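# Fold the sock's toe back onto its foot

## Task

Bring the toe end of the sock back over so it rests on top of the foot or heel part; letting the folded flap drop into place is fine. Afterwards open the grippers and move the arms away. The fold only counts if it stays put by itself once the robot no longer holds it.

## Robot and tools

Robot: two arms, left_arm and right_arm, each with six revolute joints and a parallel two-finger gripper. The names are labels only; left_arm sits on the +y side. Base roots in the scene frame: left_arm at (-0.001, +0.315, +0.007) m, right_arm at (-0.007, -0.265, +0.005) m, both almost unrotated.

Scene frame: origin at table-top height, centred between the arms, a few cm behind the near table edge. +x points out across the table, +y toward left_arm, +z up. Reported gripper positions use this frame, in metres, and may be slightly wrong, more so when the arm is stretched far.

Gripper geometry: fingers extend along the gripper's +z axis and close along its y axis. The reported end_effector_position is the midpoint between the finger pads, just under 1 cm short of the tips.

Tool execute_actions, argument actions: a list holding zero or one item. Empty list: no motion, just returns the current state. An item with rows (and optional steps, 1 to 15, default 15) is a motion; an item with only steps (1 to 300) is a wait that ends once that many control steps (each 1/30 s) have elapsed since the previous result, counting your reply time. Optional pictures (true/false) chooses whether camera images come back; by default they do.

Each row is one flat list of 14 numbers covering both arms, even if one arm stays still: left_arm waist, shoulder, elbow, wrist pitch, wrist yaw, wrist roll, opening, then the same seven for right_arm. Joint values are absolute target angles in radians (same form as the Joint positions line), not offsets. Up to 15 rows; one row per control step, the final row repeating to fill out steps. Opening is an absolute target from -1 (closed) to +1 (fully open, about 0.087 m between pads).

Joint ranges (rad), same for both arms: waist -2.618 to 3.054; shoulder 0.000 to 3.142; elbow 0.000 to 3.142; wrist pitch -1.571 to 1.571; wrist yaw -1.571 to 1.571; wrist roll -2.094 to 2.094. A call is rejected (nothing moves) if any target exceeds a range end by more than 0.036 rad and is also farther out than that joint currently is. True limits may differ from these by up to 0.036 rad either way; targets beyond the real end are clipped there, and the result may report "joint sent to its limit" (possibly about an earlier, still-running action). No such line does not prove there is room.

Motion limits: per step, each joint target is kept within a lead of its measured angle: waist 0.202, shoulder 0.258, elbow 0.238, wrist pitch 0.573, wrist yaw and roll 0.522 rad. If targets would put a gripper more than 70 mm from where it now is, the whole arm's targets are scaled back. So large moves take several actions. Friction can leave a joint about 0.031 rad off target, and changes smaller than that may do nothing.

Between calls the arms keep heading for the last row sent, until everything nearly stops or a step is HELD; after that only a new action moves them further. Fingers still in motion keep going.

Result lines: the state line gives each gripper's end_effector_position and end_effector_quat_wxyz. Joint positions and Joint velocities list, per arm, the six joints (rad, rad/s) then the pad gap (m, m/s). grip_measured is the measured opening on the command scale; each gripper's reading may be off by about 1 mm of opening, constantly within the scene. "joint command not followed" means a clearance check changed or blocked some joint targets; the rest of the row still ran. HELD marks steps where all or part of your row was not sent. MOTOR HOT appears from 75 °C; OVER-TEMPERATURE FAULT means an arm was stopped (at 90 °C for 10 s; at 100 °C the arm and gripper go limp and drop).

Gripping cloth: command an opening below grip_measured to keep hold; about 0.02 below is firm, less is gentler. Pad force tops out around 20 N; slamming shut can squeeze harder and even bounce open.

Cameras: cam_high (overhead, from the right-front), cam_low (low, looking across the table), cam_left_wrist and cam_right_wrist, each 504x504, returned in that order. Calibration data (intrinsics K, distortion D, T_world_to_cam) is given for projecting scene points into images; fixed cameras can be off by a couple of degrees and under a centimetre.

Tool zoom_image: camera (one of the four names) and region [x0, y0, x1, y1] in pixels of that camera's latest image, origin top-left, at most 504 by 504; returns an enlarged crop, no motion.

Tool read_manual: optional section "licences"; returns URDF licence text only.

Tool finished_scene: scene (the current scene's number); ends and grades that scene irreversibly, then begins the next. Replying without any tool call ends everything.

Typical order: look, locate toe and foot in images, open a gripper above the toe, lower, close to pinch, lift and carry it back over the foot, lower near the cloth, open, raise and retract both arms, check the fold holds, then call finished_scene.

Avoid: dropping or yanking the sock, pressing hard into the table, letting the arms bump each other (can end the scene), hitting the bar and plate behind the bases (up to about 3 cm above the table, no warning), and holding load long enough to overheat motors. Move smoothly and economically.

Each tool is called after "Call:" as a command line: name --argument value for each argument, lists and objects as JSON in quotes; but a table of rows of numbers goes row by row, as --pt "numbers of a row", without its own name.

## Session

Call:
execute_actions --actions '[]'

Scene clock: 0.00 s of 5100.00 s.
left_arm: end_effector_position=(+0.3824, +0.3246, +0.3664) grip_measured=+1.000 end_effector_quat_wxyz=(+0.706, -0.008, +0.708, -0.018) | right_arm: end_effector_position=(+0.3613, -0.2419, +0.3921) grip_measured=+1.000 end_effector_quat_wxyz=(+0.731, -0.018, +0.681, +0.035)
Joint positions: left_arm=[ 0.014  1.034  1.048 -0.006 -0.005  0.006  0.087] | right_arm=[-0.009  1.037  1.064  0.016 -0.008  0.015  0.087]
Joint velocities: left_arm=[-0.012 -0.002 -0.002  0.037 -0.007 -0.007  0.   ] | right_arm=[-0.007 -0.007 -0.012 -0.022 -0.022 -0.022  0.   ]

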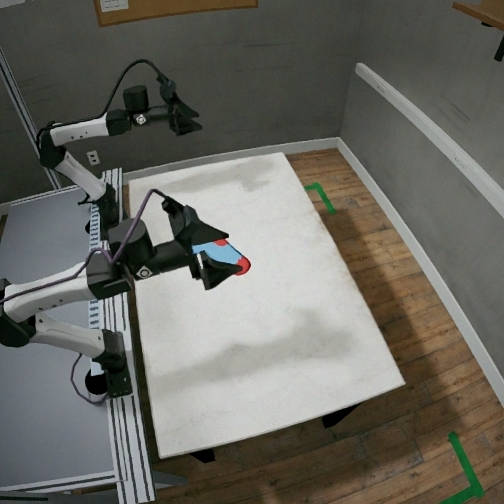

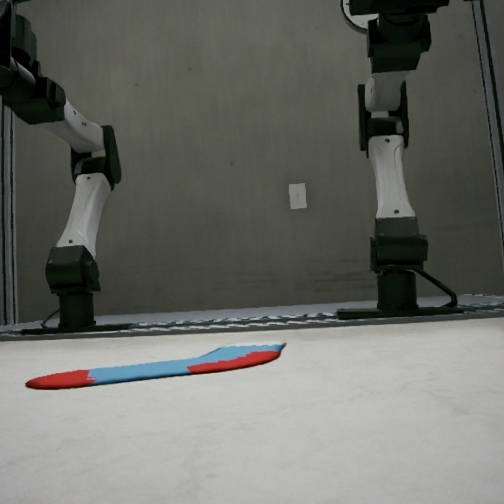

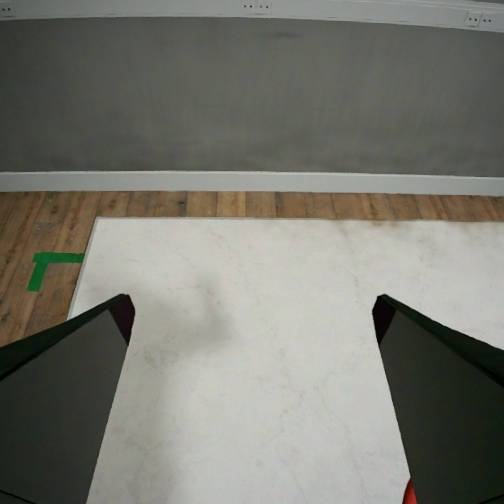

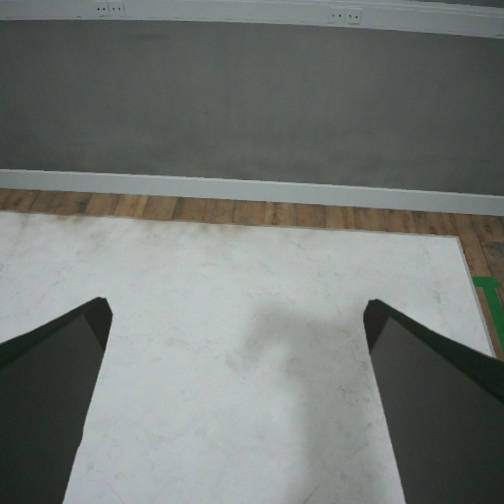

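Call:
execute_actions --actions '[{"rows": [[-0.03,1.034,1.048,-0.04,0,0,1,-0.05,1.037,1.064,0.016,0,0,1],[-0.07,1.034,1.048,-0.08,0,0,1,-0.10,1.037,1.064,0.016,0,0,1],[-0.11,1.034,1.048,-0.12,0,0,1,-0.15,1.037,1.064,0.016,0,0,1],[-0.15,1.034,1.048,-0.16,0,0,1,-0.20,1.037,1.064,0.016,0,0,1],[-0.19,1.034,1.048,-0.20,0,0,1,-0.25,1.037,1.064,0.016,0,0,1],[-0.23,1.034,1.048,-0.24,0,0,1,-0.30,1.037,1.064,0.016,0,0,1],[-0.27,1.034,1.048,-0.28,0,0,1,-0.35,1.037,1.064,0.016,0,0,1],[-0.31,1.034,1.048,-0.32,0,0,1,-0.40,1.037,1.064,0.016,0,0,1],[-0.35,1.034,1.048,-0.35,0,0,1,-0.45,1.037,1.064,0.016,0,0,1],[-0.39,1.034,1.048,-0.38,0,0,1,-0.50,1.037,1.064,0.016,0,0,1],[-0.43,1.034,1.048,-0.40,0,0,1,-0.54,1.037,1.064,0.016,0,0,1],[-0.46,1.034,1.048,-0.41,0,0,1,-0.57,1.037,1.064,0.016,0,0,1],[-0.48,1.034,1.048,-0.42,0,0,1,-0.59,1.037,1.064,0.016,0,0,1],[-0.50,1.034,1.048,-0.42,0,0,1,-0.60,1.037,1.064,0.016,0,0,1],[-0.50,1.034,1.048,-0.42,0,0,1,-0.60,1.037,1.064,0.016,0,0,1]], "steps": 15}]' --pictures false

Call:
execute_actions --actions '[{"steps": 15}]'

Scene clock: 37.40 s of 5100.00 s.
left_arm: end_effector_position=(+0.3090, +0.1580, +0.2911) grip_measured=+1.000 end_effector_quat_wxyz=(+0.558, +0.193, +0.791, -0.160) | right_arm: end_effector_position=(+0.3146, -0.4535, +0.3886) grip_measured=+1.000 end_effector_quat_wxyz=(+0.708, +0.183, +0.660, -0.174)
Joint positions: left_arm=[-0.474  1.034  1.048 -0.357 -0.003  0.004  0.087] | right_arm=[-0.581  1.037  1.064  0.016  0.004  0.006  0.087]
Joint velocities: left_arm=[-0.471 -0.002  0.017 -0.359  0.022 -0.066  0.   ] | right_arm=[-0.379  0.007  0.012 -0.022  0.081 -0.066  0.   ]
Steps of this call (steps 1 to 90: nothing new was sent; then 33.90 s passed at rest; steps 91 to 105: all 15 steps of this action). Readings (joint positions):
91: left_arm=[0.010 1.034 1.048 -0.009 -0.006 0.006] | right_arm=[-0.013 1.037 1.064 0.016 -0.009 0.013]
92: left_arm=[-0.004 1.034 1.048 -0.017 -0.008 0.005] | right_arm=[-0.029 1.037 1.064 0.016 -0.011 0.011]
94: left_arm=[-0.065 1.034 1.048 -0.051 -0.010 0.005] | right_arm=[-0.103 1.037 1.064 0.016 -0.013 0.009]
98: left_arm=[-0.231 1.034 1.048 -0.168 -0.008 0.005] | right_arm=[-0.307 1.037 1.064 0.016 -0.007 0.007]
105: the state above

Scene clock: 37.90 s of 5100.00 s.
left_arm: end_effector_position=(+0.2996, +0.1556, +0.2791) grip_measured=+1.000 end_effector_quat_wxyz=(+0.535, +0.204, +0.804, -0.160) | right_arm: end_effector_position=(+0.3126, -0.4572, +0.3885) grip_measured=+1.000 end_effector_quat_wxyz=(+0.707, +0.186, +0.659, -0.178)
Joint positions: left_arm=[-0.491  1.034  1.048 -0.413 -0.002  0.004  0.087] | right_arm=[-0.592  1.037  1.064  0.016  0.005  0.006  0.087]
Joint velocities: left_arm=[-0.027  0.002 -0.007 -0.066 -0.022 -0.11   0.   ] | right_arm=[ 0.002  0.017 -0.002 -0.022 -0.051 -0.022  0.   ]
Steps of this call (steps 1 to 15: the robot went on to your last target). Readings (joint positions):
1: left_arm=[-0.486 1.034 1.048 -0.370 -0.002 0.004] | right_arm=[-0.590 1.037 1.064 0.016 0.005 0.006]
2: left_arm=[-0.490 1.034 1.048 -0.380 -0.002 0.004] | right_arm=[-0.592 1.037 1.064 0.016 0.005 0.006]
4: left_arm=[-0.491 1.034 1.048 -0.394 -0.002 0.004] | right_arm=[-0.592 1.037 1.064 0.016 0.005 0.006]
8: left_arm=[-0.491 1.034 1.048 -0.407 -0.002 0.004] | right_arm=[-0.592 1.037 1.064 0.016 0.005 0.006]
15: the state above
camera_calibration (this result's frames):
cam_left_wrist: T_world_to_cam=[[-0.503937, -0.863449, 0.0224393, 0.284123], [-0.822565, 0.471827, -0.317436, 0.286562], [0.263502, -0.178426, -0.948014, 0.359326], [0, 0, 0, 1]] pos_world=[0.284213, 0.174231, 0.425236]
cam_right_wrist: T_world_to_cam=[[-0.483893, -0.875038, -0.0125263, -0.248596], [-0.631697, 0.359161, -0.686996, 0.651831], [0.605646, -0.32452, -0.726554, 0.0838346], [0, 0, 0, 1]] pos_world=[0.240691, -0.424437, 0.505601]

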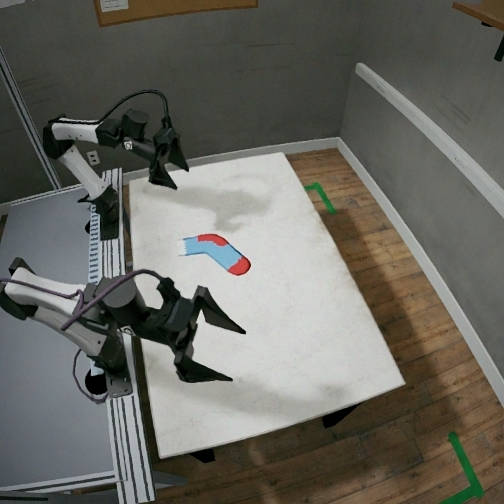

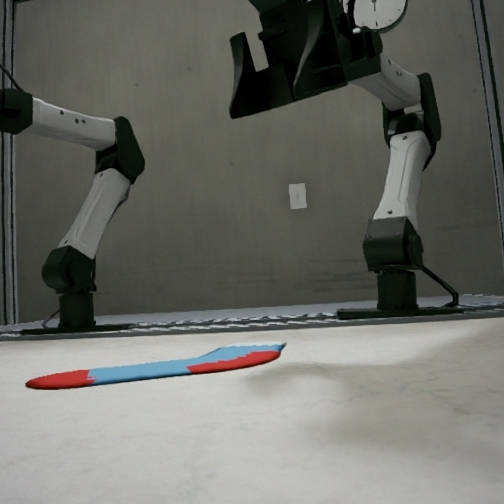

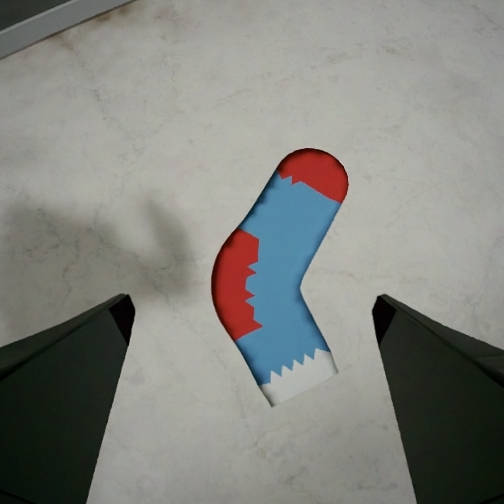

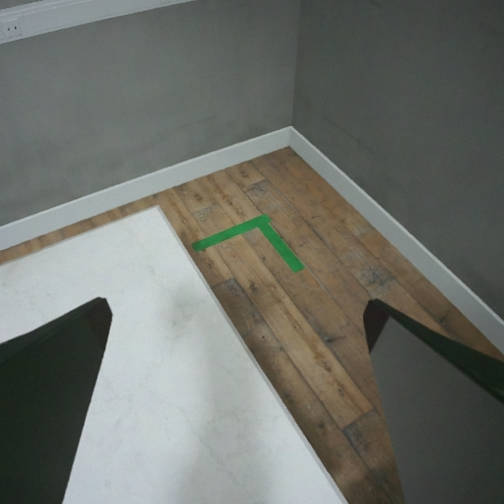

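Call:
zoom_image --camera "cam_left_wrist" --region '[180, 130, 400, 350]'

Region (180, 130, 400, 350) of cam_left_wrist's 504x504 image, scaled by 2.291, with more detail than that image has.

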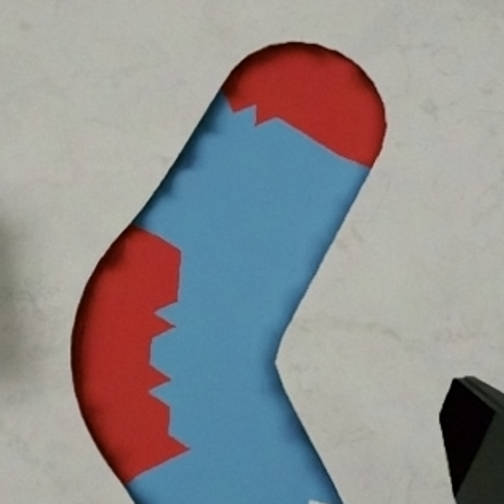

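Call:
execute_actions --actions '[{"rows": [[-0.489,1.034,1.048,-0.42,0,0,1,-0.591,1.039,1.065,0.015,0,0,1],[-0.487,1.034,1.048,-0.42,0,0,1,-0.587,1.044,1.070,0.011,0,0,0.97],[-0.484,1.034,1.048,-0.42,0,0,1,-0.581,1.052,1.077,0.005,0,0,0.94],[-0.480,1.034,1.048,-0.42,0,0,1,-0.573,1.064,1.086,-0.003,0,0,0.91],[-0.474,1.034,1.048,-0.42,0,0,1,-0.562,1.079,1.099,-0.014,-0.002,-0.002,0.88],[-0.467,1.034,1.048,-0.42,0,0,1,-0.549,1.097,1.114,-0.027,-0.003,-0.003,0.85],[-0.458,1.034,1.048,-0.42,0,0,1,-0.534,1.118,1.132,-0.042,-0.004,-0.004,0.82],[-0.449,1.034,1.048,-0.42,0,0,1,-0.517,1.143,1.152,-0.059,-0.005,-0.005,0.79],[-0.438,1.034,1.048,-0.42,0,0,1,-0.498,1.170,1.174,-0.079,-0.006,-0.007,0.76],[-0.427,1.034,1.048,-0.42,0,0,1,-0.477,1.200,1.199,-0.100,-0.007,-0.008,0.73],[-0.414,1.034,1.048,-0.42,0,0,1,-0.454,1.232,1.226,-0.123,-0.008,-0.010,0.70],[-0.401,1.034,1.048,-0.42,0,0,1,-0.429,1.267,1.255,-0.148,-0.010,-0.012,0.67],[-0.386,1.034,1.048,-0.42,0,0,1,-0.402,1.305,1.286,-0.174,-0.012,-0.013,0.64],[-0.371,1.034,1.048,-0.42,0,0,1,-0.375,1.344,1.319,-0.202,-0.013,-0.015,0.61],[-0.355,1.034,1.048,-0.42,0,0,1,-0.346,1.385,1.353,-0.232,-0.015,-0.018,0.58]], "steps": 15}]' --pictures false

Call:
execute_actions --actions '[{"rows": [[-0.338,1.034,1.048,-0.42,0,0,1,-0.315,1.428,1.389,-0.262,-0.017,-0.020,0.55],[-0.321,1.034,1.048,-0.42,0,0,1,-0.284,1.473,1.425,-0.294,-0.019,-0.022,0.52],[-0.303,1.034,1.048,-0.42,0,0,1,-0.251,1.518,1.463,-0.326,-0.021,-0.024,0.49],[-0.285,1.034,1.048,-0.42,0,0,1,-0.218,1.565,1.502,-0.360,-0.023,-0.027,0.46],[-0.267,1.034,1.048,-0.42,0,0,1,-0.185,1.613,1.542,-0.393,-0.025,-0.029,0.43],[-0.248,1.034,1.048,-0.42,0,0,1,-0.151,1.661,1.582,-0.428,-0.027,-0.031,0.40],[-0.229,1.034,1.048,-0.42,0,0,1,-0.116,1.709,1.622,-0.462,-0.029,-0.034,0.37],[-0.211,1.034,1.048,-0.42,0,0,1,-0.082,1.758,1.662,-0.497,-0.031,-0.036,0.34],[-0.192,1.034,1.048,-0.42,0,0,1,-0.047,1.806,1.702,-0.531,-0.033,-0.039,0.31],[-0.173,1.034,1.048,-0.42,0,0,1,-0.013,1.854,1.742,-0.566,-0.035,-0.041,0.28],[-0.155,1.034,1.048,-0.42,0,0,1,0.020,1.902,1.782,-0.599,-0.037,-0.043,0.25],[-0.137,1.034,1.048,-0.42,0,0,1,0.053,1.949,1.821,-0.633,-0.039,-0.046,0.22],[-0.119,1.034,1.048,-0.42,0,0,1,0.086,1.994,1.859,-0.665,-0.041,-0.048,0.19],[-0.102,1.034,1.048,-0.42,0,0,1,0.117,2.039,1.895,-0.697,-0.043,-0.050,0.16],[-0.085,1.034,1.048,-0.42,0,0,1,0.148,2.082,1.931,-0.727,-0.045,-0.053,0.13]], "steps": 15}]' --pictures false

Call:
execute_actions --actions '[{"rows": [[-0.069,1.034,1.048,-0.42,0,0,1,0.177,2.123,1.965,-0.757,-0.047,-0.055,0.1],[-0.054,1.034,1.048,-0.42,0,0,1,0.204,2.162,1.998,-0.785,-0.048,-0.057,0.1],[-0.039,1.034,1.048,-0.42,0,0,1,0.231,2.200,2.029,-0.811,-0.050,-0.058,0.1],[-0.026,1.034,1.048,-0.42,0,0,1,0.256,2.235,2.058,-0.836,-0.052,-0.060,0.1],[-0.013,1.034,1.048,-0.42,0,0,1,0.279,2.267,2.085,-0.859,-0.053,-0.062,0.1],[-0.002,1.034,1.048,-0.42,0,0,1,0.300,2.297,2.110,-0.880,-0.054,-0.063,0.1],[0.009,1.034,1.048,-0.42,0,0,1,0.319,2.324,2.132,-0.900,-0.055,-0.065,0.1],[0.018,1.034,1.048,-0.42,0,0,1,0.336,2.349,2.152,-0.917,-0.056,-0.066,0.1],[0.027,1.034,1.048,-0.42,0,0,1,0.351,2.370,2.170,-0.932,-0.057,-0.067,0.1],[0.034,1.034,1.048,-0.42,0,0,1,0.364,2.388,2.185,-0.945,-0.058,-0.068,0.1],[0.040,1.034,1.048,-0.42,0,0,1,0.375,2.403,2.198,-0.956,-0.059,-0.069,0.1],[0.044,1.034,1.048,-0.42,0,0,1,0.383,2.415,2.207,-0.964,-0.06,-0.07,0.1],[0.047,1.034,1.048,-0.42,0,0,1,0.390,2.423,2.214,-0.970,-0.06,-0.07,0.1],[0.049,1.034,1.048,-0.42,0,0,1,0.396,2.428,2.219,-0.974,-0.06,-0.07,0.1],[0.05,1.034,1.048,-0.42,0,0,1,0.400,2.430,2.220,-0.975,-0.06,-0.07,0.1]], "steps": 15}]' --pictures false

Call:
execute_actions --actions '[{"steps": 15}]'

Scene clock: 158.40 s of 5100.00 s.
left_arm: end_effector_position=(+0.3151, +0.1863, +0.2774) grip_measured=+1.000 end_effector_quat_wxyz=(+0.540, +0.164, +0.815, -0.133) | right_arm: end_effector_position=(+0.3942, -0.4111, +0.3763) grip_measured=+0.595 end_effector_quat_wxyz=(+0.671, +0.126, +0.723, -0.107)
Joint positions: left_arm=[-0.391  1.034  1.048 -0.414 -0.002  0.004  0.087] | right_arm=[-0.408  1.288  1.291 -0.103 -0.    -0.004  0.07 ]
Joint velocities: left_arm=[ 0.418 -0.012  0.017 -0.007  0.037 -0.066  0.   ] | right_arm=[ 0.75   1.106  0.955 -0.667 -0.037 -0.081 -0.025]
Steps of this call (steps 1 to 15: the robot went on to your last target; steps 16 to 110: nothing new was sent; then 116.33 s passed at rest; steps 111 to 125: all 15 steps of this action). Readings (joint positions):
111: left_arm=[-0.491 1.034 1.048 -0.414 -0.002 0.004] | right_arm=[-0.592 1.037 1.064 0.016 0.005 0.006]
112: left_arm=[-0.491 1.034 1.048 -0.414 -0.002 0.004] | right_arm=[-0.592 1.037 1.064 0.016 0.005 0.006]
114: left_arm=[-0.491 1.034 1.048 -0.414 -0.002 0.004] | right_arm=[-0.591 1.037 1.064 0.016 0.005 0.006]
118: left_arm=[-0.474 1.034 1.048 -0.414 -0.002 0.004] | right_arm=[-0.557 1.077 1.109 -0.001 0.005 0.005]
125: the state above

Scene clock: 158.90 s of 5100.00 s.
left_arm: end_effector_position=(+0.3411, +0.2740, +0.2732) grip_measured=+1.000 end_effector_quat_wxyz=(+0.548, +0.054, +0.833, -0.059) | right_arm: end_effector_position=(+0.5254, -0.1832, +0.2162) grip_measured=+0.145 end_effector_quat_wxyz=(+0.444, -0.087, +0.891, +0.040)
Joint positions: left_arm=[-0.122  1.034  1.048 -0.414 -0.002  0.004  0.087] | right_arm=[ 0.073  1.982  1.856 -0.55  -0.027 -0.036  0.05 ]
Joint velocities: left_arm=[ 0.491 -0.007 -0.012  0.007 -0.022  0.037  0.   ] | right_arm=[ 0.891  1.316  1.077 -0.93  -0.095 -0.095 -0.025]
Steps of this call (steps 1 to 15: all 15 steps of this action). Readings (joint positions):
1: left_arm=[-0.375 1.034 1.048 -0.414 -0.002 0.004] | right_arm=[-0.381 1.329 1.325 -0.126 -0.001 -0.006]
2: left_arm=[-0.359 1.034 1.048 -0.414 -0.002 0.004] | right_arm=[-0.352 1.371 1.359 -0.151 -0.002 -0.008]
4: left_arm=[-0.324 1.034 1.048 -0.414 -0.002 0.004] | right_arm=[-0.290 1.461 1.432 -0.205 -0.005 -0.011]
8: left_arm=[-0.251 1.034 1.048 -0.414 -0.002 0.004] | right_arm=[-0.159 1.652 1.588 -0.326 -0.011 -0.020]
15: the state above

Scene clock: 159.40 s of 5100.00 s.
left_arm: end_effector_position=(+0.3451, +0.3288, +0.2708) grip_measured=+1.000 end_effector_quat_wxyz=(+0.548, -0.013, +0.836, -0.015) | right_arm: end_effector_position=(+0.4659, -0.0170, +0.0699) grip_measured=+0.100 end_effector_quat_wxyz=(+0.218, -0.262, +0.937, +0.071)
Joint positions: left_arm=[ 0.038  1.034  1.048 -0.414 -0.002  0.004  0.087] | right_arm=[ 0.393  2.414  2.189 -0.915 -0.057 -0.062  0.048]
Joint velocities: left_arm=[ 0.056 -0.007  0.002 -0.007 -0.007  0.022  0.   ] | right_arm=[ 0.154  0.168  0.125 -0.286 -0.007 -0.095  0.001]
Steps of this call (steps 1 to 15: all 15 steps of this action). Readings (joint positions):
1: left_arm=[-0.105 1.034 1.048 -0.414 -0.002 0.004] | right_arm=[0.106 2.028 1.893 -0.583 -0.029 -0.038]
2: left_arm=[-0.089 1.034 1.048 -0.414 -0.002 0.004] | right_arm=[0.137 2.072 1.929 -0.615 -0.031 -0.041]
4: left_arm=[-0.058 1.034 1.048 -0.414 -0.002 0.004] | right_arm=[0.198 2.155 1.994 -0.677 -0.036 -0.045]
8: left_arm=[-0.008 1.034 1.048 -0.414 -0.002 0.004] | right_arm=[0.301 2.292 2.097 -0.788 -0.046 -0.053]
15: the state above

Scene clock: 159.90 s of 5100.00 s.
left_arm: end_effector_position=(+0.3451, +0.3296, +0.2707) grip_measured=+1.000 end_effector_quat_wxyz=(+0.548, -0.014, +0.837, -0.014) | right_arm: end_effector_position=(+0.4586, -0.0165, +0.0697) grip_measured=+0.100 end_effector_quat_wxyz=(+0.204, -0.267, +0.939, +0.070)
Joint positions: left_arm=[ 0.041  1.034  1.048 -0.414 -0.002  0.004  0.087] | right_arm=[ 0.4    2.419  2.205 -0.955 -0.058 -0.064  0.048]
Joint velocities: left_arm=[-0.002 -0.002  0.012  0.022 -0.022  0.081  0.   ] | right_arm=[-0.017  0.007  0.002  0.022 -0.022 -0.037  0.   ]
Steps of this call (steps 1 to 15: the robot went on to your last target). Readings (joint positions):
1: left_arm=[0.040 1.034 1.048 -0.414 -0.002 0.004] | right_arm=[0.398 2.417 2.192 -0.925 -0.057 -0.063]
2: left_arm=[0.041 1.034 1.048 -0.414 -0.002 0.004] | right_arm=[0.399 2.419 2.194 -0.933 -0.058 -0.063]
4: left_arm=[0.041 1.034 1.048 -0.414 -0.002 0.004] | right_arm=[0.400 2.419 2.198 -0.943 -0.058 -0.063]
8: left_arm=[0.041 1.034 1.048 -0.414 -0.002 0.004] | right_arm=[0.400 2.419 2.205 -0.949 -0.058 -0.064]
15: the state above
camera_calibration (this result's frames):
cam_left_wrist: T_world_to_cam=[[0.00308543, -0.999742, 0.0224961, 0.32738], [-0.955868, -0.0095575, -0.293641, 0.437481], [0.29378, -0.0205973, -0.955651, 0.309988], [0, 0, 0, 1]] pos_world=[0.326096, 0.337862, 0.417337]
cam_right_wrist: T_world_to_cam=[[0.547472, -0.83629, -0.0298774, -0.26743], [-0.749745, -0.506048, 0.426378, 0.329061], [-0.371695, -0.21103, -0.904051, 0.36927], [0, 0, 0, 1]] pos_world=[0.530378, 0.0207984, 0.185544]

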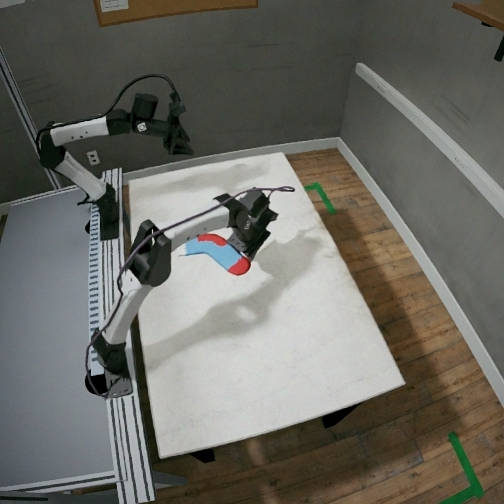

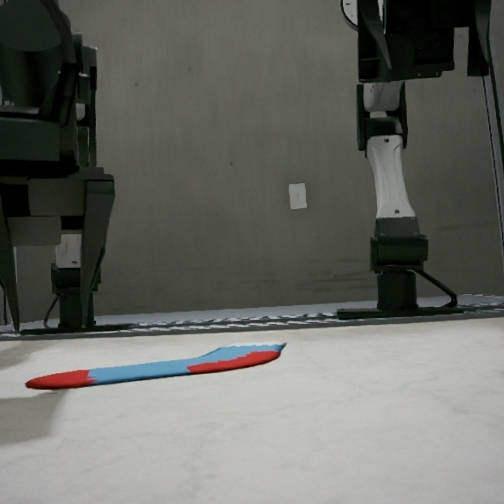

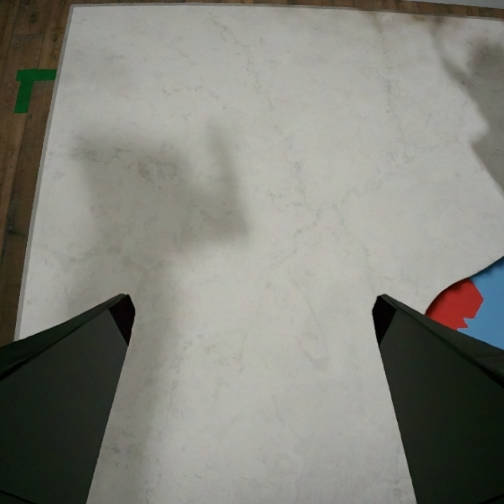

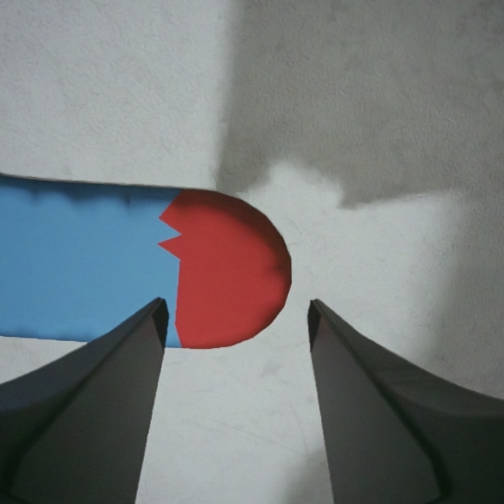

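Call:
execute_actions --actions '[{"rows": [[0.05,1.034,1.048,-0.42,0,0,1,0.398,2.432,2.220,-0.978,-0.06,-0.07,0.1],[0.05,1.034,1.048,-0.42,0,0,1,0.396,2.436,2.220,-0.981,-0.06,-0.07,0.1],[0.05,1.034,1.048,-0.42,0,0,1,0.394,2.441,2.220,-0.984,-0.06,-0.07,0.1],[0.05,1.034,1.048,-0.42,0,0,1,0.392,2.447,2.220,-0.987,-0.06,-0.07,0.1],[0.05,1.034,1.048,-0.42,0,0,1,0.390,2.453,2.220,-0.990,-0.06,-0.07,0.1],[0.05,1.034,1.048,-0.42,0,0,1,0.388,2.459,2.220,-0.993,-0.06,-0.07,0.1],[0.05,1.034,1.048,-0.42,0,0,1,0.386,2.465,2.220,-0.996,-0.06,-0.07,0.1],[0.05,1.034,1.048,-0.42,0,0,1,0.385,2.471,2.220,-0.998,-0.06,-0.07,0.1],[0.05,1.034,1.048,-0.42,0,0,1,0.384,2.477,2.220,-1.0,-0.06,-0.07,0.1],[0.05,1.034,1.048,-0.42,0,0,1,0.384,2.482,2.220,-1.0,-0.06,-0.07,0.1],[0.05,1.034,1.048,-0.42,0,0,1,0.384,2.487,2.220,-1.0,-0.06,-0.07,0.1],[0.05,1.034,1.048,-0.42,0,0,1,0.384,2.491,2.220,-1.0,-0.06,-0.07,0.1],[0.05,1.034,1.048,-0.42,0,0,1,0.384,2.494,2.220,-1.0,-0.06,-0.07,0.1],[0.05,1.034,1.048,-0.42,0,0,1,0.384,2.496,2.220,-1.0,-0.06,-0.07,0.1],[0.05,1.034,1.048,-0.42,0,0,1,0.384,2.497,2.220,-1.0,-0.06,-0.07,0.1]], "steps": 15}]' --pictures false

Call:
execute_actions --actions '[{"steps": 10}]'

Scene clock: 195.33 s of 5100.00 s.
left_arm: end_effector_position=(+0.3451, +0.3296, +0.2707) grip_measured=+1.000 end_effector_quat_wxyz=(+0.548, -0.014, +0.837, -0.014) | right_arm: end_effector_position=(+0.4503, -0.0209, +0.0403) grip_measured=+0.100 end_effector_quat_wxyz=(+0.166, -0.268, +0.947, +0.062)
Joint positions: left_arm=[ 0.041  1.034  1.048 -0.414 -0.002  0.004  0.087] | right_arm=[ 0.4    2.474  2.205 -0.979 -0.058 -0.064  0.048]
Joint velocities: left_arm=[ 0.002 -0.017  0.002  0.022 -0.007 -0.022  0.   ] | right_arm=[ 0.007  0.159 -0.017 -0.037 -0.007  0.022 -0.   ]
Steps of this call (steps 1 to 15: the robot went on to your last target; steps 16 to 110: nothing new was sent; then 31.27 s passed at rest; steps 111 to 125: all 15 steps of this action). Readings (joint positions):
111: left_arm=[0.041 1.034 1.048 -0.414 -0.002 0.004] | right_arm=[0.400 2.419 2.205 -0.956 -0.058 -0.064]
112: left_arm=[0.041 1.034 1.048 -0.414 -0.002 0.004] | right_arm=[0.400 2.419 2.205 -0.957 -0.058 -0.064]
114: left_arm=[0.041 1.034 1.048 -0.414 -0.002 0.004] | right_arm=[0.400 2.419 2.205 -0.960 -0.058 -0.064]
118: left_arm=[0.041 1.034 1.048 -0.414 -0.002 0.004] | right_arm=[0.400 2.428 2.205 -0.967 -0.058 -0.064]
125: the state above

Scene clock: 195.67 s of 5100.00 s.
left_arm: end_effector_position=(+0.3451, +0.3296, +0.2707) grip_measured=+1.000 end_effector_quat_wxyz=(+0.548, -0.014, +0.837, -0.014) | right_arm: end_effector_position=(+0.4485, -0.0218, +0.0359) grip_measured=+0.100 end_effector_quat_wxyz=(+0.160, -0.268, +0.948, +0.061)
Joint positions: left_arm=[ 0.041  1.034  1.048 -0.414 -0.002  0.004  0.087] | right_arm=[ 0.4    2.482  2.205 -0.984 -0.058 -0.064  0.048]
Joint velocities: left_arm=[-0.012  0.012 -0.012 -0.037  0.007  0.022  0.   ] | right_arm=[ 0.012  0.007 -0.007  0.022 -0.007 -0.007 -0.   ]
Steps of this call (steps 1 to 10: the robot went on to your last target). Readings (joint positions):
1: left_arm=[0.041 1.034 1.048 -0.414 -0.002 0.004] | right_arm=[0.400 2.478 2.205 -0.981 -0.058 -0.064]
2: left_arm=[0.041 1.034 1.048 -0.414 -0.002 0.004] | right_arm=[0.400 2.481 2.205 -0.982 -0.058 -0.064]
4: left_arm=[0.041 1.034 1.048 -0.414 -0.002 0.004] | right_arm=[0.400 2.482 2.205 -0.984 -0.058 -0.064]
8: left_arm=[0.041 1.034 1.048 -0.414 -0.002 0.004] | right_arm=[0.400 2.482 2.205 -0.984 -0.058 -0.064]
10: the state above
camera_calibration (this result's frames):
cam_left_wrist: T_world_to_cam=[[0.00308543, -0.999742, 0.0224961, 0.32738], [-0.955868, -0.0095575, -0.293641, 0.437481], [0.29378, -0.0205973, -0.955651, 0.309988], [0, 0, 0, 1]] pos_world=[0.326096, 0.337862, 0.417337]
cam_right_wrist: T_world_to_cam=[[0.544297, -0.83797, -0.0393311, -0.265664], [-0.71125, -0.485832, 0.508026, 0.313425], [-0.444819, -0.248543, -0.860443, 0.364192], [0, 0, 0, 1]] pos_world=[0.529523, 0.0201702, 0.14369]

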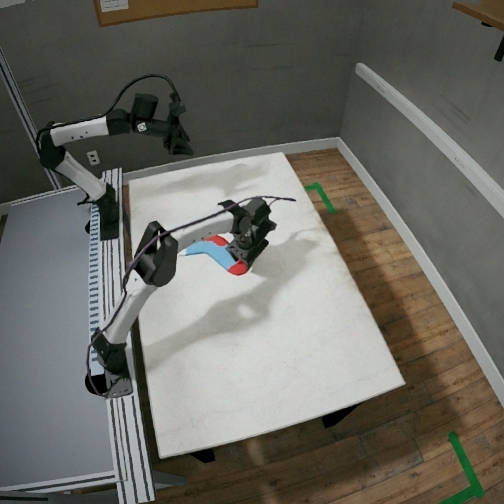

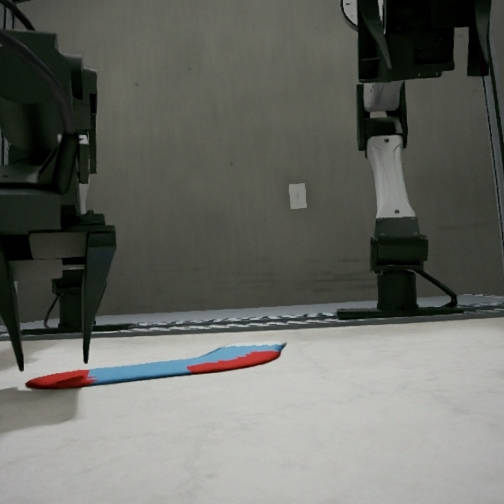

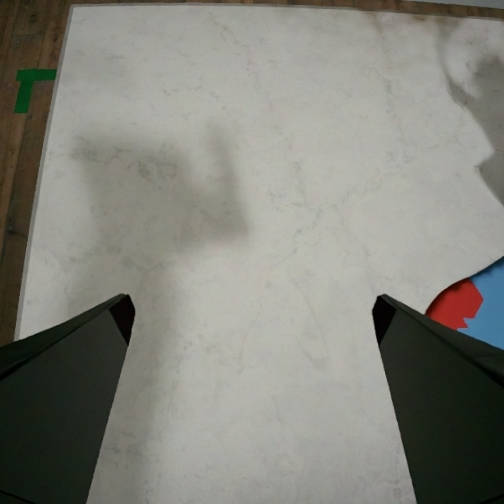

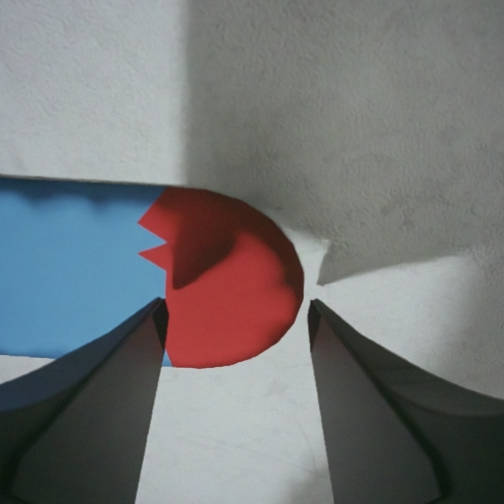

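Call:
execute_actions --actions '[{"rows": [[0.05,1.034,1.048,-0.42,0,0,1,0.382,2.497,2.220,-1.0,-0.06,-0.07,0.1],[0.05,1.034,1.048,-0.42,0,0,1,0.380,2.497,2.220,-1.0,-0.06,-0.07,0.1],[0.05,1.034,1.048,-0.42,0,0,1,0.378,2.497,2.220,-1.0,-0.06,-0.07,0.1],[0.05,1.034,1.048,-0.42,0,0,1,0.376,2.497,2.220,-1.0,-0.06,-0.07,0.1],[0.05,1.034,1.048,-0.42,0,0,1,0.374,2.497,2.220,-1.0,-0.06,-0.07,0.1]], "steps": 12}]' --pictures false

Scene clock: 220.03 s of 5100.00 s.
left_arm: end_effector_position=(+0.3451, +0.3296, +0.2707) grip_measured=+1.000 end_effector_quat_wxyz=(+0.548, -0.014, +0.837, -0.014) | right_arm: end_effector_position=(+0.4527, -0.0299, +0.0359) grip_measured=+0.100 end_effector_quat_wxyz=(+0.160, -0.260, +0.950, +0.059)
Joint positions: left_arm=[ 0.041  1.034  1.048 -0.414 -0.002  0.004  0.087] | right_arm=[ 0.383  2.482  2.205 -0.984 -0.058 -0.064  0.048]
Joint velocities: left_arm=[ 0.007 -0.017 -0.007 -0.037 -0.051 -0.095  0.   ] | right_arm=[ 0.012  0.022  0.002  0.007 -0.007 -0.007  0.   ]
Steps of this call (steps 1 to 15: the robot went on to your last target; steps 16 to 110: nothing new was sent; then 20.30 s passed at rest; steps 111 to 122: all 12 steps of this action). Readings (joint positions):
111: left_arm=[0.041 1.034 1.048 -0.414 -0.002 0.004] | right_arm=[0.399 2.482 2.205 -0.984 -0.058 -0.064]
112: left_arm=[0.041 1.034 1.048 -0.414 -0.002 0.004] | right_arm=[0.399 2.482 2.205 -0.984 -0.058 -0.064]
114: left_arm=[0.041 1.034 1.048 -0.414 -0.002 0.004] | right_arm=[0.396 2.482 2.205 -0.984 -0.058 -0.064]
118: left_arm=[0.041 1.034 1.048 -0.414 -0.002 0.004] | right_arm=[0.386 2.482 2.205 -0.984 -0.058 -0.064]
122: the state above

Call:
execute_actions --actions '[{"rows": [[0.05,1.034,1.048,-0.42,0,0,1,0.378,2.502,2.220,-1.0,-0.06,-0.07,0.1],[0.05,1.034,1.048,-0.42,0,0,1,0.378,2.507,2.220,-1.0,-0.06,-0.07,0.1],[0.05,1.034,1.048,-0.42,0,0,1,0.378,2.511,2.220,-1.0,-0.06,-0.07,0.1],[0.05,1.034,1.048,-0.42,0,0,1,0.378,2.515,2.220,-1.0,-0.06,-0.07,0.1],[0.05,1.034,1.048,-0.42,0,0,1,0.378,2.519,2.220,-1.0,-0.06,-0.07,0.1],[0.05,1.034,1.048,-0.42,0,0,1,0.378,2.522,2.220,-1.0,-0.06,-0.07,0.1],[0.05,1.034,1.048,-0.42,0,0,1,0.378,2.525,2.220,-1.0,-0.06,-0.07,0.1],[0.05,1.034,1.048,-0.42,0,0,1,0.378,2.528,2.220,-1.0,-0.06,-0.07,0.1],[0.05,1.034,1.048,-0.42,0,0,1,0.378,2.531,2.220,-1.0,-0.06,-0.07,0.1],[0.05,1.034,1.048,-0.42,0,0,1,0.378,2.534,2.220,-1.0,-0.06,-0.07,0.1],[0.05,1.034,1.048,-0.42,0,0,1,0.378,2.537,2.220,-1.0,-0.06,-0.07,0.1],[0.05,1.034,1.048,-0.42,0,0,1,0.378,2.540,2.220,-1.0,-0.06,-0.07,0.1],[0.05,1.034,1.048,-0.42,0,0,1,0.378,2.543,2.220,-1.0,-0.06,-0.07,0.1],[0.05,1.034,1.048,-0.42,0,0,1,0.378,2.546,2.220,-1.0,-0.06,-0.07,0.1],[0.05,1.034,1.048,-0.42,0,0,1,0.378,2.548,2.220,-1.0,-0.06,-0.07,0.1]], "steps": 15}]' --pictures false

Call:
execute_actions --actions '[{"steps": 8}]'

Scene clock: 228.43 s of 5100.00 s.
left_arm: end_effector_position=(+0.3451, +0.3296, +0.2707) grip_measured=+1.000 end_effector_quat_wxyz=(+0.548, -0.014, +0.837, -0.014) | right_arm: end_effector_position=(+0.4521, -0.0300, +0.0255) grip_measured=+0.100 end_effector_quat_wxyz=(+0.151, -0.260, +0.952, +0.058)
Joint positions: left_arm=[ 0.041  1.034  1.048 -0.414 -0.002  0.004  0.087] | right_arm=[ 0.383  2.508  2.212 -0.985 -0.059 -0.064  0.048]
Joint velocities: left_arm=[ 0.007 -0.017 -0.002 -0.051  0.037  0.022  0.   ] | right_arm=[-0.017  0.061 -0.012  0.095  0.037 -0.022  0.001]
Steps of this call (steps 1 to 15: the robot went on to your last target; steps 16 to 110: nothing new was sent; then 4.23 s passed at rest; steps 111 to 125: all 15 steps of this action). Readings (joint positions):
111: left_arm=[0.041 1.034 1.048 -0.414 -0.002 0.004] | right_arm=[0.383 2.482 2.205 -0.984 -0.058 -0.064]
112: left_arm=[0.041 1.034 1.048 -0.414 -0.002 0.004] | right_arm=[0.383 2.482 2.205 -0.984 -0.058 -0.064]
114: left_arm=[0.041 1.034 1.048 -0.414 -0.002 0.004] | right_arm=[0.383 2.482 2.205 -0.984 -0.058 -0.064]
118: left_arm=[0.041 1.034 1.048 -0.414 -0.002 0.004] | right_arm=[0.383 2.491 2.205 -0.984 -0.058 -0.064]
125: the state above

Scene clock: 228.70 s of 5100.00 s.
left_arm: end_effector_position=(+0.3451, +0.3296, +0.2707) grip_measured=+1.000 end_effector_quat_wxyz=(+0.548, -0.014, +0.837, -0.014) | right_arm: end_effector_position=(+0.4519, -0.0299, +0.0247) grip_measured=+0.100 end_effector_quat_wxyz=(+0.150, -0.260, +0.952, +0.059)
Joint positions: left_arm=[ 0.041  1.034  1.048 -0.414 -0.002  0.004  0.087] | right_arm=[ 0.383  2.509  2.212 -0.985 -0.06  -0.064  0.048]
Joint velocities: left_arm=[ 0.002 -0.017 -0.022  0.037 -0.037 -0.081  0.   ] | right_arm=[-0.012 -0.012  0.007 -0.051 -0.066 -0.022 -0.   ]
Steps of this call (steps 1 to 8: the robot went on to your last target). Readings (joint positions):
1: left_arm=[0.041 1.034 1.048 -0.414 -0.002 0.004] | right_arm=[0.383 2.509 2.212 -0.985 -0.060 -0.064]
2: left_arm=[0.041 1.034 1.048 -0.414 -0.002 0.004] | right_arm=[0.383 2.509 2.212 -0.985 -0.060 -0.064]
4: left_arm=[0.041 1.034 1.048 -0.414 -0.002 0.004] | right_arm=[0.383 2.509 2.212 -0.985 -0.060 -0.064]
8: the state above
camera_calibration (this result's frames):
cam_left_wrist: T_world_to_cam=[[0.00308543, -0.999742, 0.0224961, 0.32738], [-0.955868, -0.0095575, -0.293641, 0.437481], [0.29378, -0.0205973, -0.955651, 0.309988], [0, 0, 0, 1]] pos_world=[0.326096, 0.337862, 0.417337]
cam_right_wrist: T_world_to_cam=[[0.529586, -0.84712, -0.043891, -0.268216], [-0.709267, -0.4706, 0.524858, 0.316763], [-0.465273, -0.246827, -0.850057, 0.363117], [0, 0, 0, 1]] pos_world=[0.535661, 0.0114848, 0.130643]

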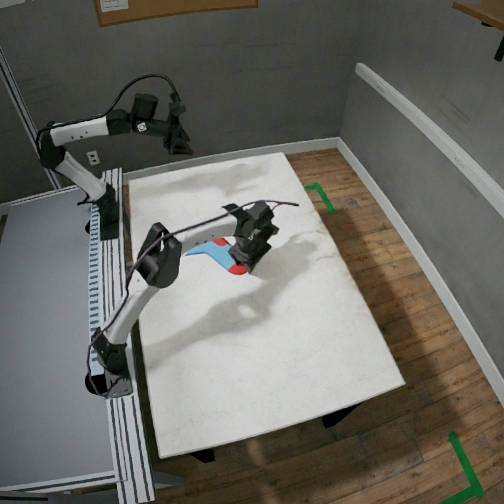

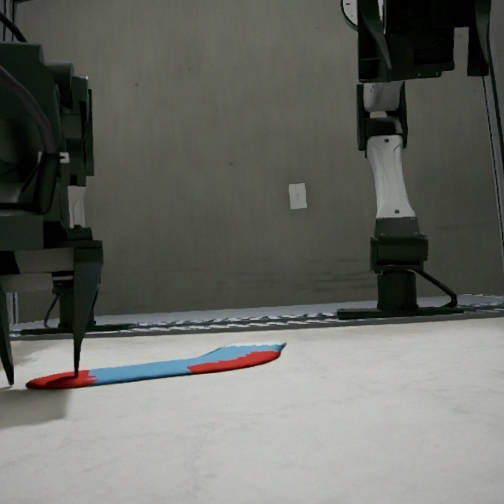

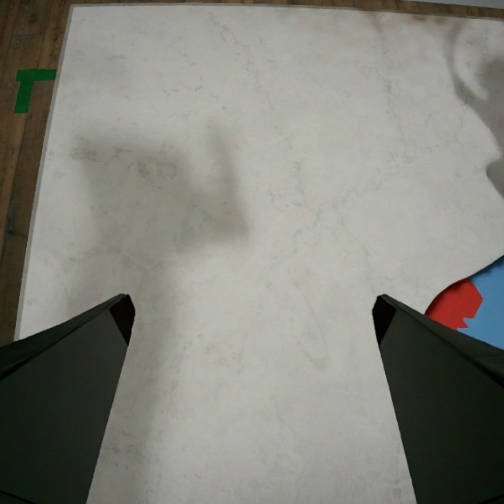

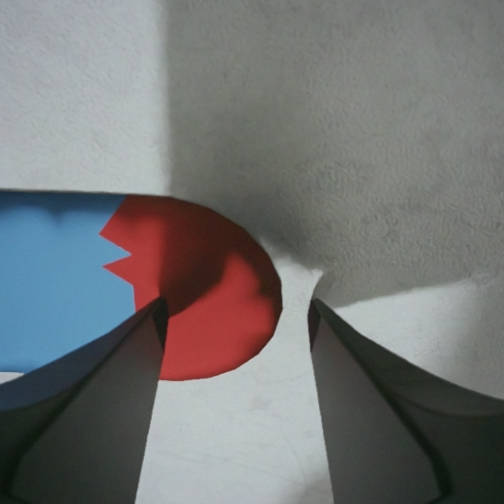

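Call:
zoom_image --camera "cam_low" --region '[0, 330, 120, 410]'

Region (0, 330, 120, 410) of cam_low's 504x504 image, scaled by 4.200, with more detail than that image has.

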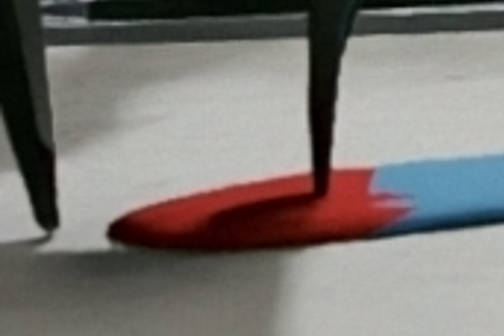

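Call:
execute_actions --actions '[{"rows": [[0.05,1.034,1.048,-0.42,0,0,1,0.378,2.546,2.220,-1.0,-0.07,-0.07,0.065],[0.05,1.034,1.048,-0.42,0,0,1,0.378,2.546,2.220,-1.0,-0.07,-0.07,0.03],[0.05,1.034,1.048,-0.42,0,0,1,0.378,2.546,2.220,-1.0,-0.07,-0.07,-0.005],[0.05,1.034,1.048,-0.42,0,0,1,0.378,2.546,2.220,-1.0,-0.07,-0.07,-0.04],[0.05,1.034,1.048,-0.42,0,0,1,0.378,2.546,2.220,-1.0,-0.07,-0.07,-0.075],[0.05,1.034,1.048,-0.42,0,0,1,0.378,2.546,2.220,-1.0,-0.07,-0.07,-0.11],[0.05,1.034,1.048,-0.42,0,0,1,0.378,2.546,2.220,-1.0,-0.07,-0.07,-0.145],[0.05,1.034,1.048,-0.42,0,0,1,0.378,2.546,2.220,-1.0,-0.07,-0.07,-0.18],[0.05,1.034,1.048,-0.42,0,0,1,0.378,2.546,2.220,-1.0,-0.07,-0.07,-0.215],[0.05,1.034,1.048,-0.42,0,0,1,0.378,2.546,2.220,-1.0,-0.07,-0.07,-0.25],[0.05,1.034,1.048,-0.42,0,0,1,0.378,2.546,2.220,-1.0,-0.07,-0.07,-0.285],[0.05,1.034,1.048,-0.42,0,0,1,0.378,2.546,2.220,-1.0,-0.07,-0.07,-0.32],[0.05,1.034,1.048,-0.42,0,0,1,0.378,2.546,2.220,-1.0,-0.07,-0.07,-0.355],[0.05,1.034,1.048,-0.42,0,0,1,0.378,2.546,2.220,-1.0,-0.07,-0.07,-0.39],[0.05,1.034,1.048,-0.42,0,0,1,0.378,2.546,2.220,-1.0,-0.07,-0.07,-0.425]], "steps": 15}]'

Call:
execute_actions --actions '[{"rows": [[0.05,1.034,1.048,-0.42,0,0,1,0.378,2.546,2.220,-1.0,-0.07,-0.07,-0.46],[0.05,1.034,1.048,-0.42,0,0,1,0.378,2.546,2.220,-1.0,-0.07,-0.07,-0.495],[0.05,1.034,1.048,-0.42,0,0,1,0.378,2.546,2.220,-1.0,-0.07,-0.07,-0.53],[0.05,1.034,1.048,-0.42,0,0,1,0.378,2.546,2.220,-1.0,-0.07,-0.07,-0.565],[0.05,1.034,1.048,-0.42,0,0,1,0.378,2.546,2.220,-1.0,-0.07,-0.07,-0.60],[0.05,1.034,1.048,-0.42,0,0,1,0.378,2.546,2.220,-1.0,-0.07,-0.07,-0.635],[0.05,1.034,1.048,-0.42,0,0,1,0.378,2.546,2.220,-1.0,-0.07,-0.07,-0.67],[0.05,1.034,1.048,-0.42,0,0,1,0.378,2.546,2.220,-1.0,-0.07,-0.07,-0.705],[0.05,1.034,1.048,-0.42,0,0,1,0.378,2.546,2.220,-1.0,-0.07,-0.07,-0.74],[0.05,1.034,1.048,-0.42,0,0,1,0.378,2.546,2.220,-1.0,-0.07,-0.07,-0.775],[0.05,1.034,1.048,-0.42,0,0,1,0.378,2.546,2.220,-1.0,-0.07,-0.07,-0.81],[0.05,1.034,1.048,-0.42,0,0,1,0.378,2.546,2.220,-1.0,-0.07,-0.07,-0.84],[0.05,1.034,1.048,-0.42,0,0,1,0.378,2.546,2.220,-1.0,-0.07,-0.07,-0.87],[0.05,1.034,1.048,-0.42,0,0,1,0.378,2.546,2.220,-1.0,-0.07,-0.07,-0.89],[0.05,1.034,1.048,-0.42,0,0,1,0.378,2.546,2.220,-1.0,-0.07,-0.07,-0.91]], "steps": 15}]' --pictures false

Call:
execute_actions --actions '[{"rows": [[0.05,1.034,1.048,-0.42,0,0,1,0.378,2.546,2.220,-1.0,-0.07,-0.07,-0.92],[0.05,1.034,1.048,-0.42,0,0,1,0.378,2.546,2.220,-1.0,-0.07,-0.07,-0.93],[0.05,1.034,1.048,-0.42,0,0,1,0.378,2.546,2.220,-1.0,-0.07,-0.07,-0.94],[0.05,1.034,1.048,-0.42,0,0,1,0.378,2.546,2.220,-1.0,-0.07,-0.07,-0.95]], "steps": 8}]'

Scene clock: 270.70 s of 5100.00 s.
left_arm: end_effector_position=(+0.3451, +0.3296, +0.2707) grip_measured=+1.000 end_effector_quat_wxyz=(+0.548, -0.014, +0.837, -0.014) | right_arm: end_effector_position=(+0.4501, -0.0265, +0.0249) grip_measured=-0.407 end_effector_quat_wxyz=(+0.148, -0.262, +0.951, +0.069)
Joint positions: left_arm=[ 0.041  1.034  1.048 -0.414 -0.002  0.004  0.087] | right_arm=[ 0.383  2.509  2.212 -0.985 -0.082 -0.064  0.026]
Joint velocities: left_arm=[-0.027 -0.007  0.007 -0.007 -0.007 -0.007  0.   ] | right_arm=[ 0.002  0.007 -0.002  0.081  0.007  0.037 -0.032]
Steps of this call (steps 1 to 15: the robot went on to your last target; steps 16 to 110: nothing new was sent; then 37.83 s passed at rest; steps 111 to 125: all 15 steps of this action). Readings (joint positions):
111: left_arm=[0.041 1.034 1.048 -0.414 -0.002 0.004] | right_arm=[0.383 2.509 2.212 -0.985 -0.062 -0.064]
112: left_arm=[0.041 1.034 1.048 -0.414 -0.002 0.004] | right_arm=[0.383 2.509 2.212 -0.985 -0.064 -0.064]
114: left_arm=[0.041 1.034 1.048 -0.414 -0.002 0.004] | right_arm=[0.383 2.509 2.212 -0.985 -0.070 -0.064]
118: left_arm=[0.041 1.034 1.048 -0.414 -0.002 0.004] | right_arm=[0.383 2.509 2.212 -0.985 -0.078 -0.064]
125: the state above
camera_calibration (this result's frames):
cam_left_wrist: T_world_to_cam=[[0.00308543, -0.999742, 0.0224961, 0.32738], [-0.955868, -0.0095575, -0.293641, 0.437481], [0.29378, -0.0205973, -0.955651, 0.309988], [0, 0, 0, 1]] pos_world=[0.326096, 0.337862, 0.417337]
cam_right_wrist: T_world_to_cam=[[0.534941, -0.842404, -0.0647589, -0.266112], [-0.701069, -0.485352, 0.522432, 0.313003], [-0.47153, -0.23407, -0.850218, 0.366463], [0, 0, 0, 1]] pos_world=[0.534589, 0.013521, 0.130818]

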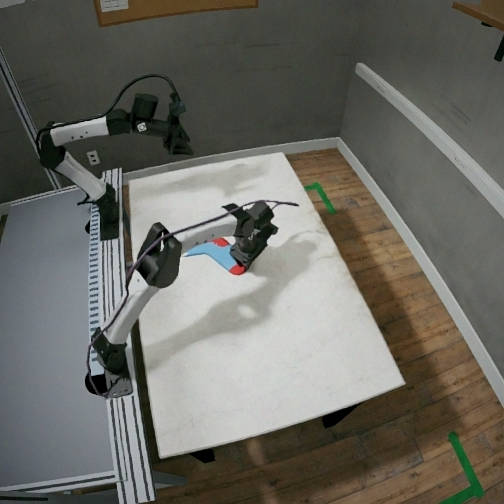

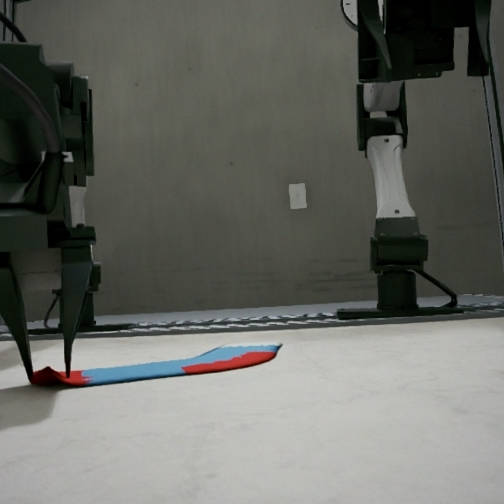

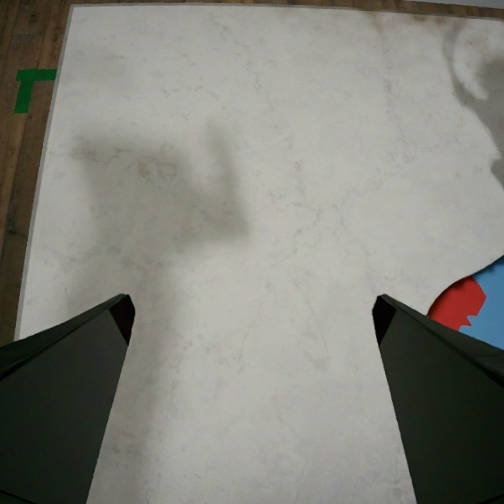

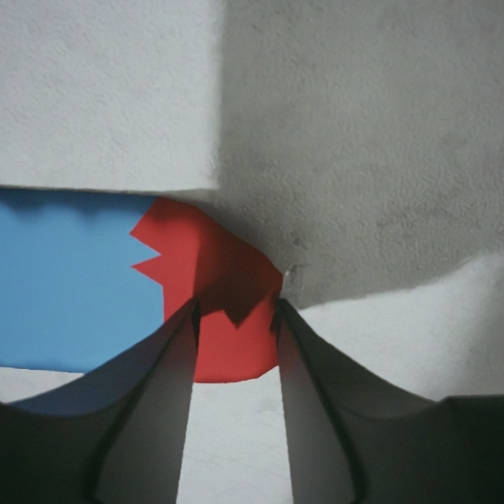

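Scene clock: 271.20 s of 5100.00 s.
left_arm: end_effector_position=(+0.3451, +0.3296, +0.2707) grip_measured=+1.000 end_effector_quat_wxyz=(+0.548, -0.014, +0.837, -0.014) | right_arm: end_effector_position=(+0.4498, -0.0254, +0.0252) grip_measured=-0.898 end_effector_quat_wxyz=(+0.148, -0.262, +0.951, +0.072)
Joint positions: left_arm=[ 0.041  1.034  1.048 -0.414 -0.002  0.004  0.087] | right_arm=[ 0.383  2.509  2.213 -0.985 -0.089 -0.064  0.004]
Joint velocities: left_arm=[ 0.007 -0.002 -0.012  0.037  0.022  0.037  0.   ] | right_arm=[ 0.022 -0.002  0.076  0.051 -0.007 -0.007 -0.017]
Steps of this call (steps 1 to 15: all 15 steps of this action). Readings (joint positions):
1: left_arm=[0.041 1.034 1.048 -0.414 -0.002 0.004] | right_arm=[0.383 2.509 2.212 -0.985 -0.083 -0.064]
2: left_arm=[0.041 1.034 1.048 -0.414 -0.002 0.004] | right_arm=[0.383 2.509 2.212 -0.985 -0.083 -0.064]
4: left_arm=[0.041 1.034 1.048 -0.414 -0.002 0.004] | right_arm=[0.383 2.509 2.212 -0.985 -0.083 -0.064]
8: left_arm=[0.041 1.034 1.048 -0.414 -0.002 0.004] | right_arm=[0.383 2.509 2.212 -0.985 -0.084 -0.064]
15: the state above

Scene clock: 271.47 s of 5100.00 s.
left_arm: end_effector_position=(+0.3451, +0.3296, +0.2707) grip_measured=+1.000 end_effector_quat_wxyz=(+0.548, -0.014, +0.837, -0.014) | right_arm: end_effector_position=(+0.4503, -0.0251, +0.0259) grip_measured=-0.938 end_effector_quat_wxyz=(+0.149, -0.262, +0.951, +0.073)
Joint positions: left_arm=[ 0.041  1.034  1.048 -0.414 -0.002  0.004  0.087] | right_arm=[ 0.383  2.509  2.215 -0.985 -0.089 -0.064  0.003]
Joint velocities: left_arm=[-0.007 -0.007  0.002  0.007  0.007 -0.022  0.   ] | right_arm=[-0.007 -0.007 -0.012 -0.007 -0.051 -0.095 -0.001]
Steps of this call (steps 1 to 8: all 8 steps of this action). Readings (joint positions):
1: left_arm=[0.041 1.034 1.048 -0.414 -0.002 0.004] | right_arm=[0.383 2.509 2.215 -0.985 -0.089 -0.064]
2: left_arm=[0.041 1.034 1.048 -0.414 -0.002 0.004] | right_arm=[0.383 2.509 2.215 -0.985 -0.089 -0.064]
4: left_arm=[0.041 1.034 1.048 -0.414 -0.002 0.004] | right_arm=[0.383 2.509 2.215 -0.985 -0.089 -0.064]
8: the state above
camera_calibration (this result's frames):
cam_left_wrist: T_world_to_cam=[[0.00308543, -0.999742, 0.0224961, 0.32738], [-0.955868, -0.0095575, -0.293641, 0.437481], [0.29378, -0.0205973, -0.955651, 0.309988], [0, 0, 0, 1]] pos_world=[0.326096, 0.337862, 0.417337]
cam_right_wrist: T_world_to_cam=[[0.53667, -0.840839, -0.0705351, -0.26559], [-0.70007, -0.490367, 0.519078, 0.312791], [-0.471049, -0.229194, -0.851811, 0.367626], [0, 0, 0, 1]] pos_world=[0.53468, 0.0143217, 0.132052]

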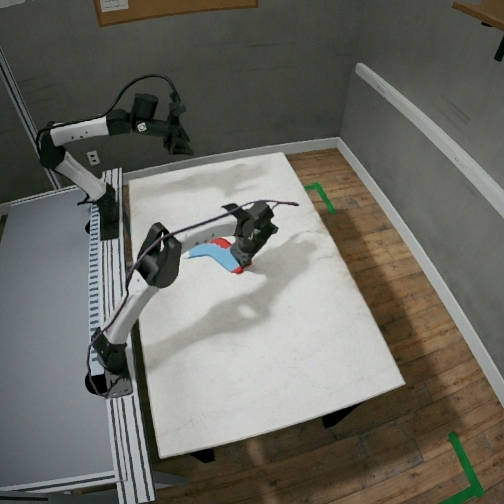

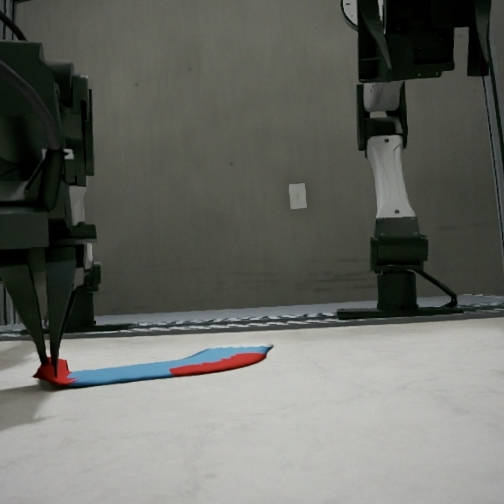

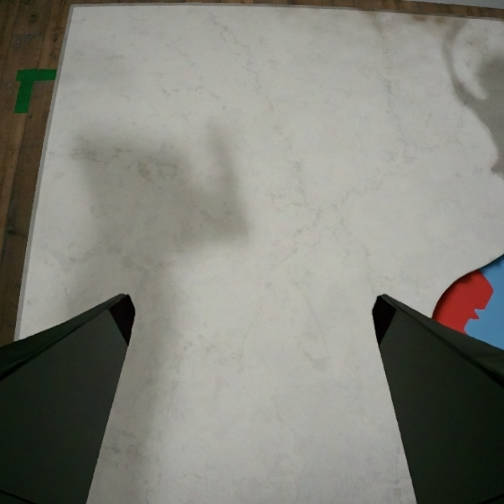

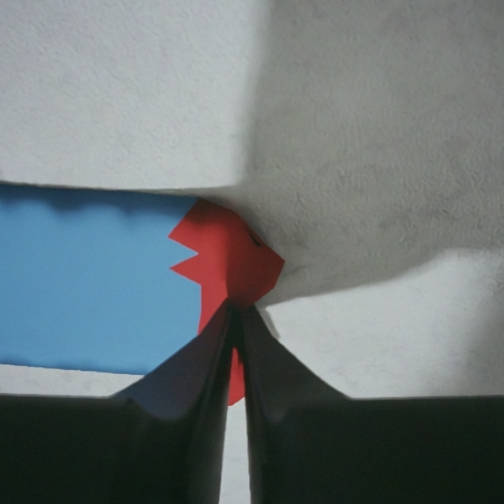

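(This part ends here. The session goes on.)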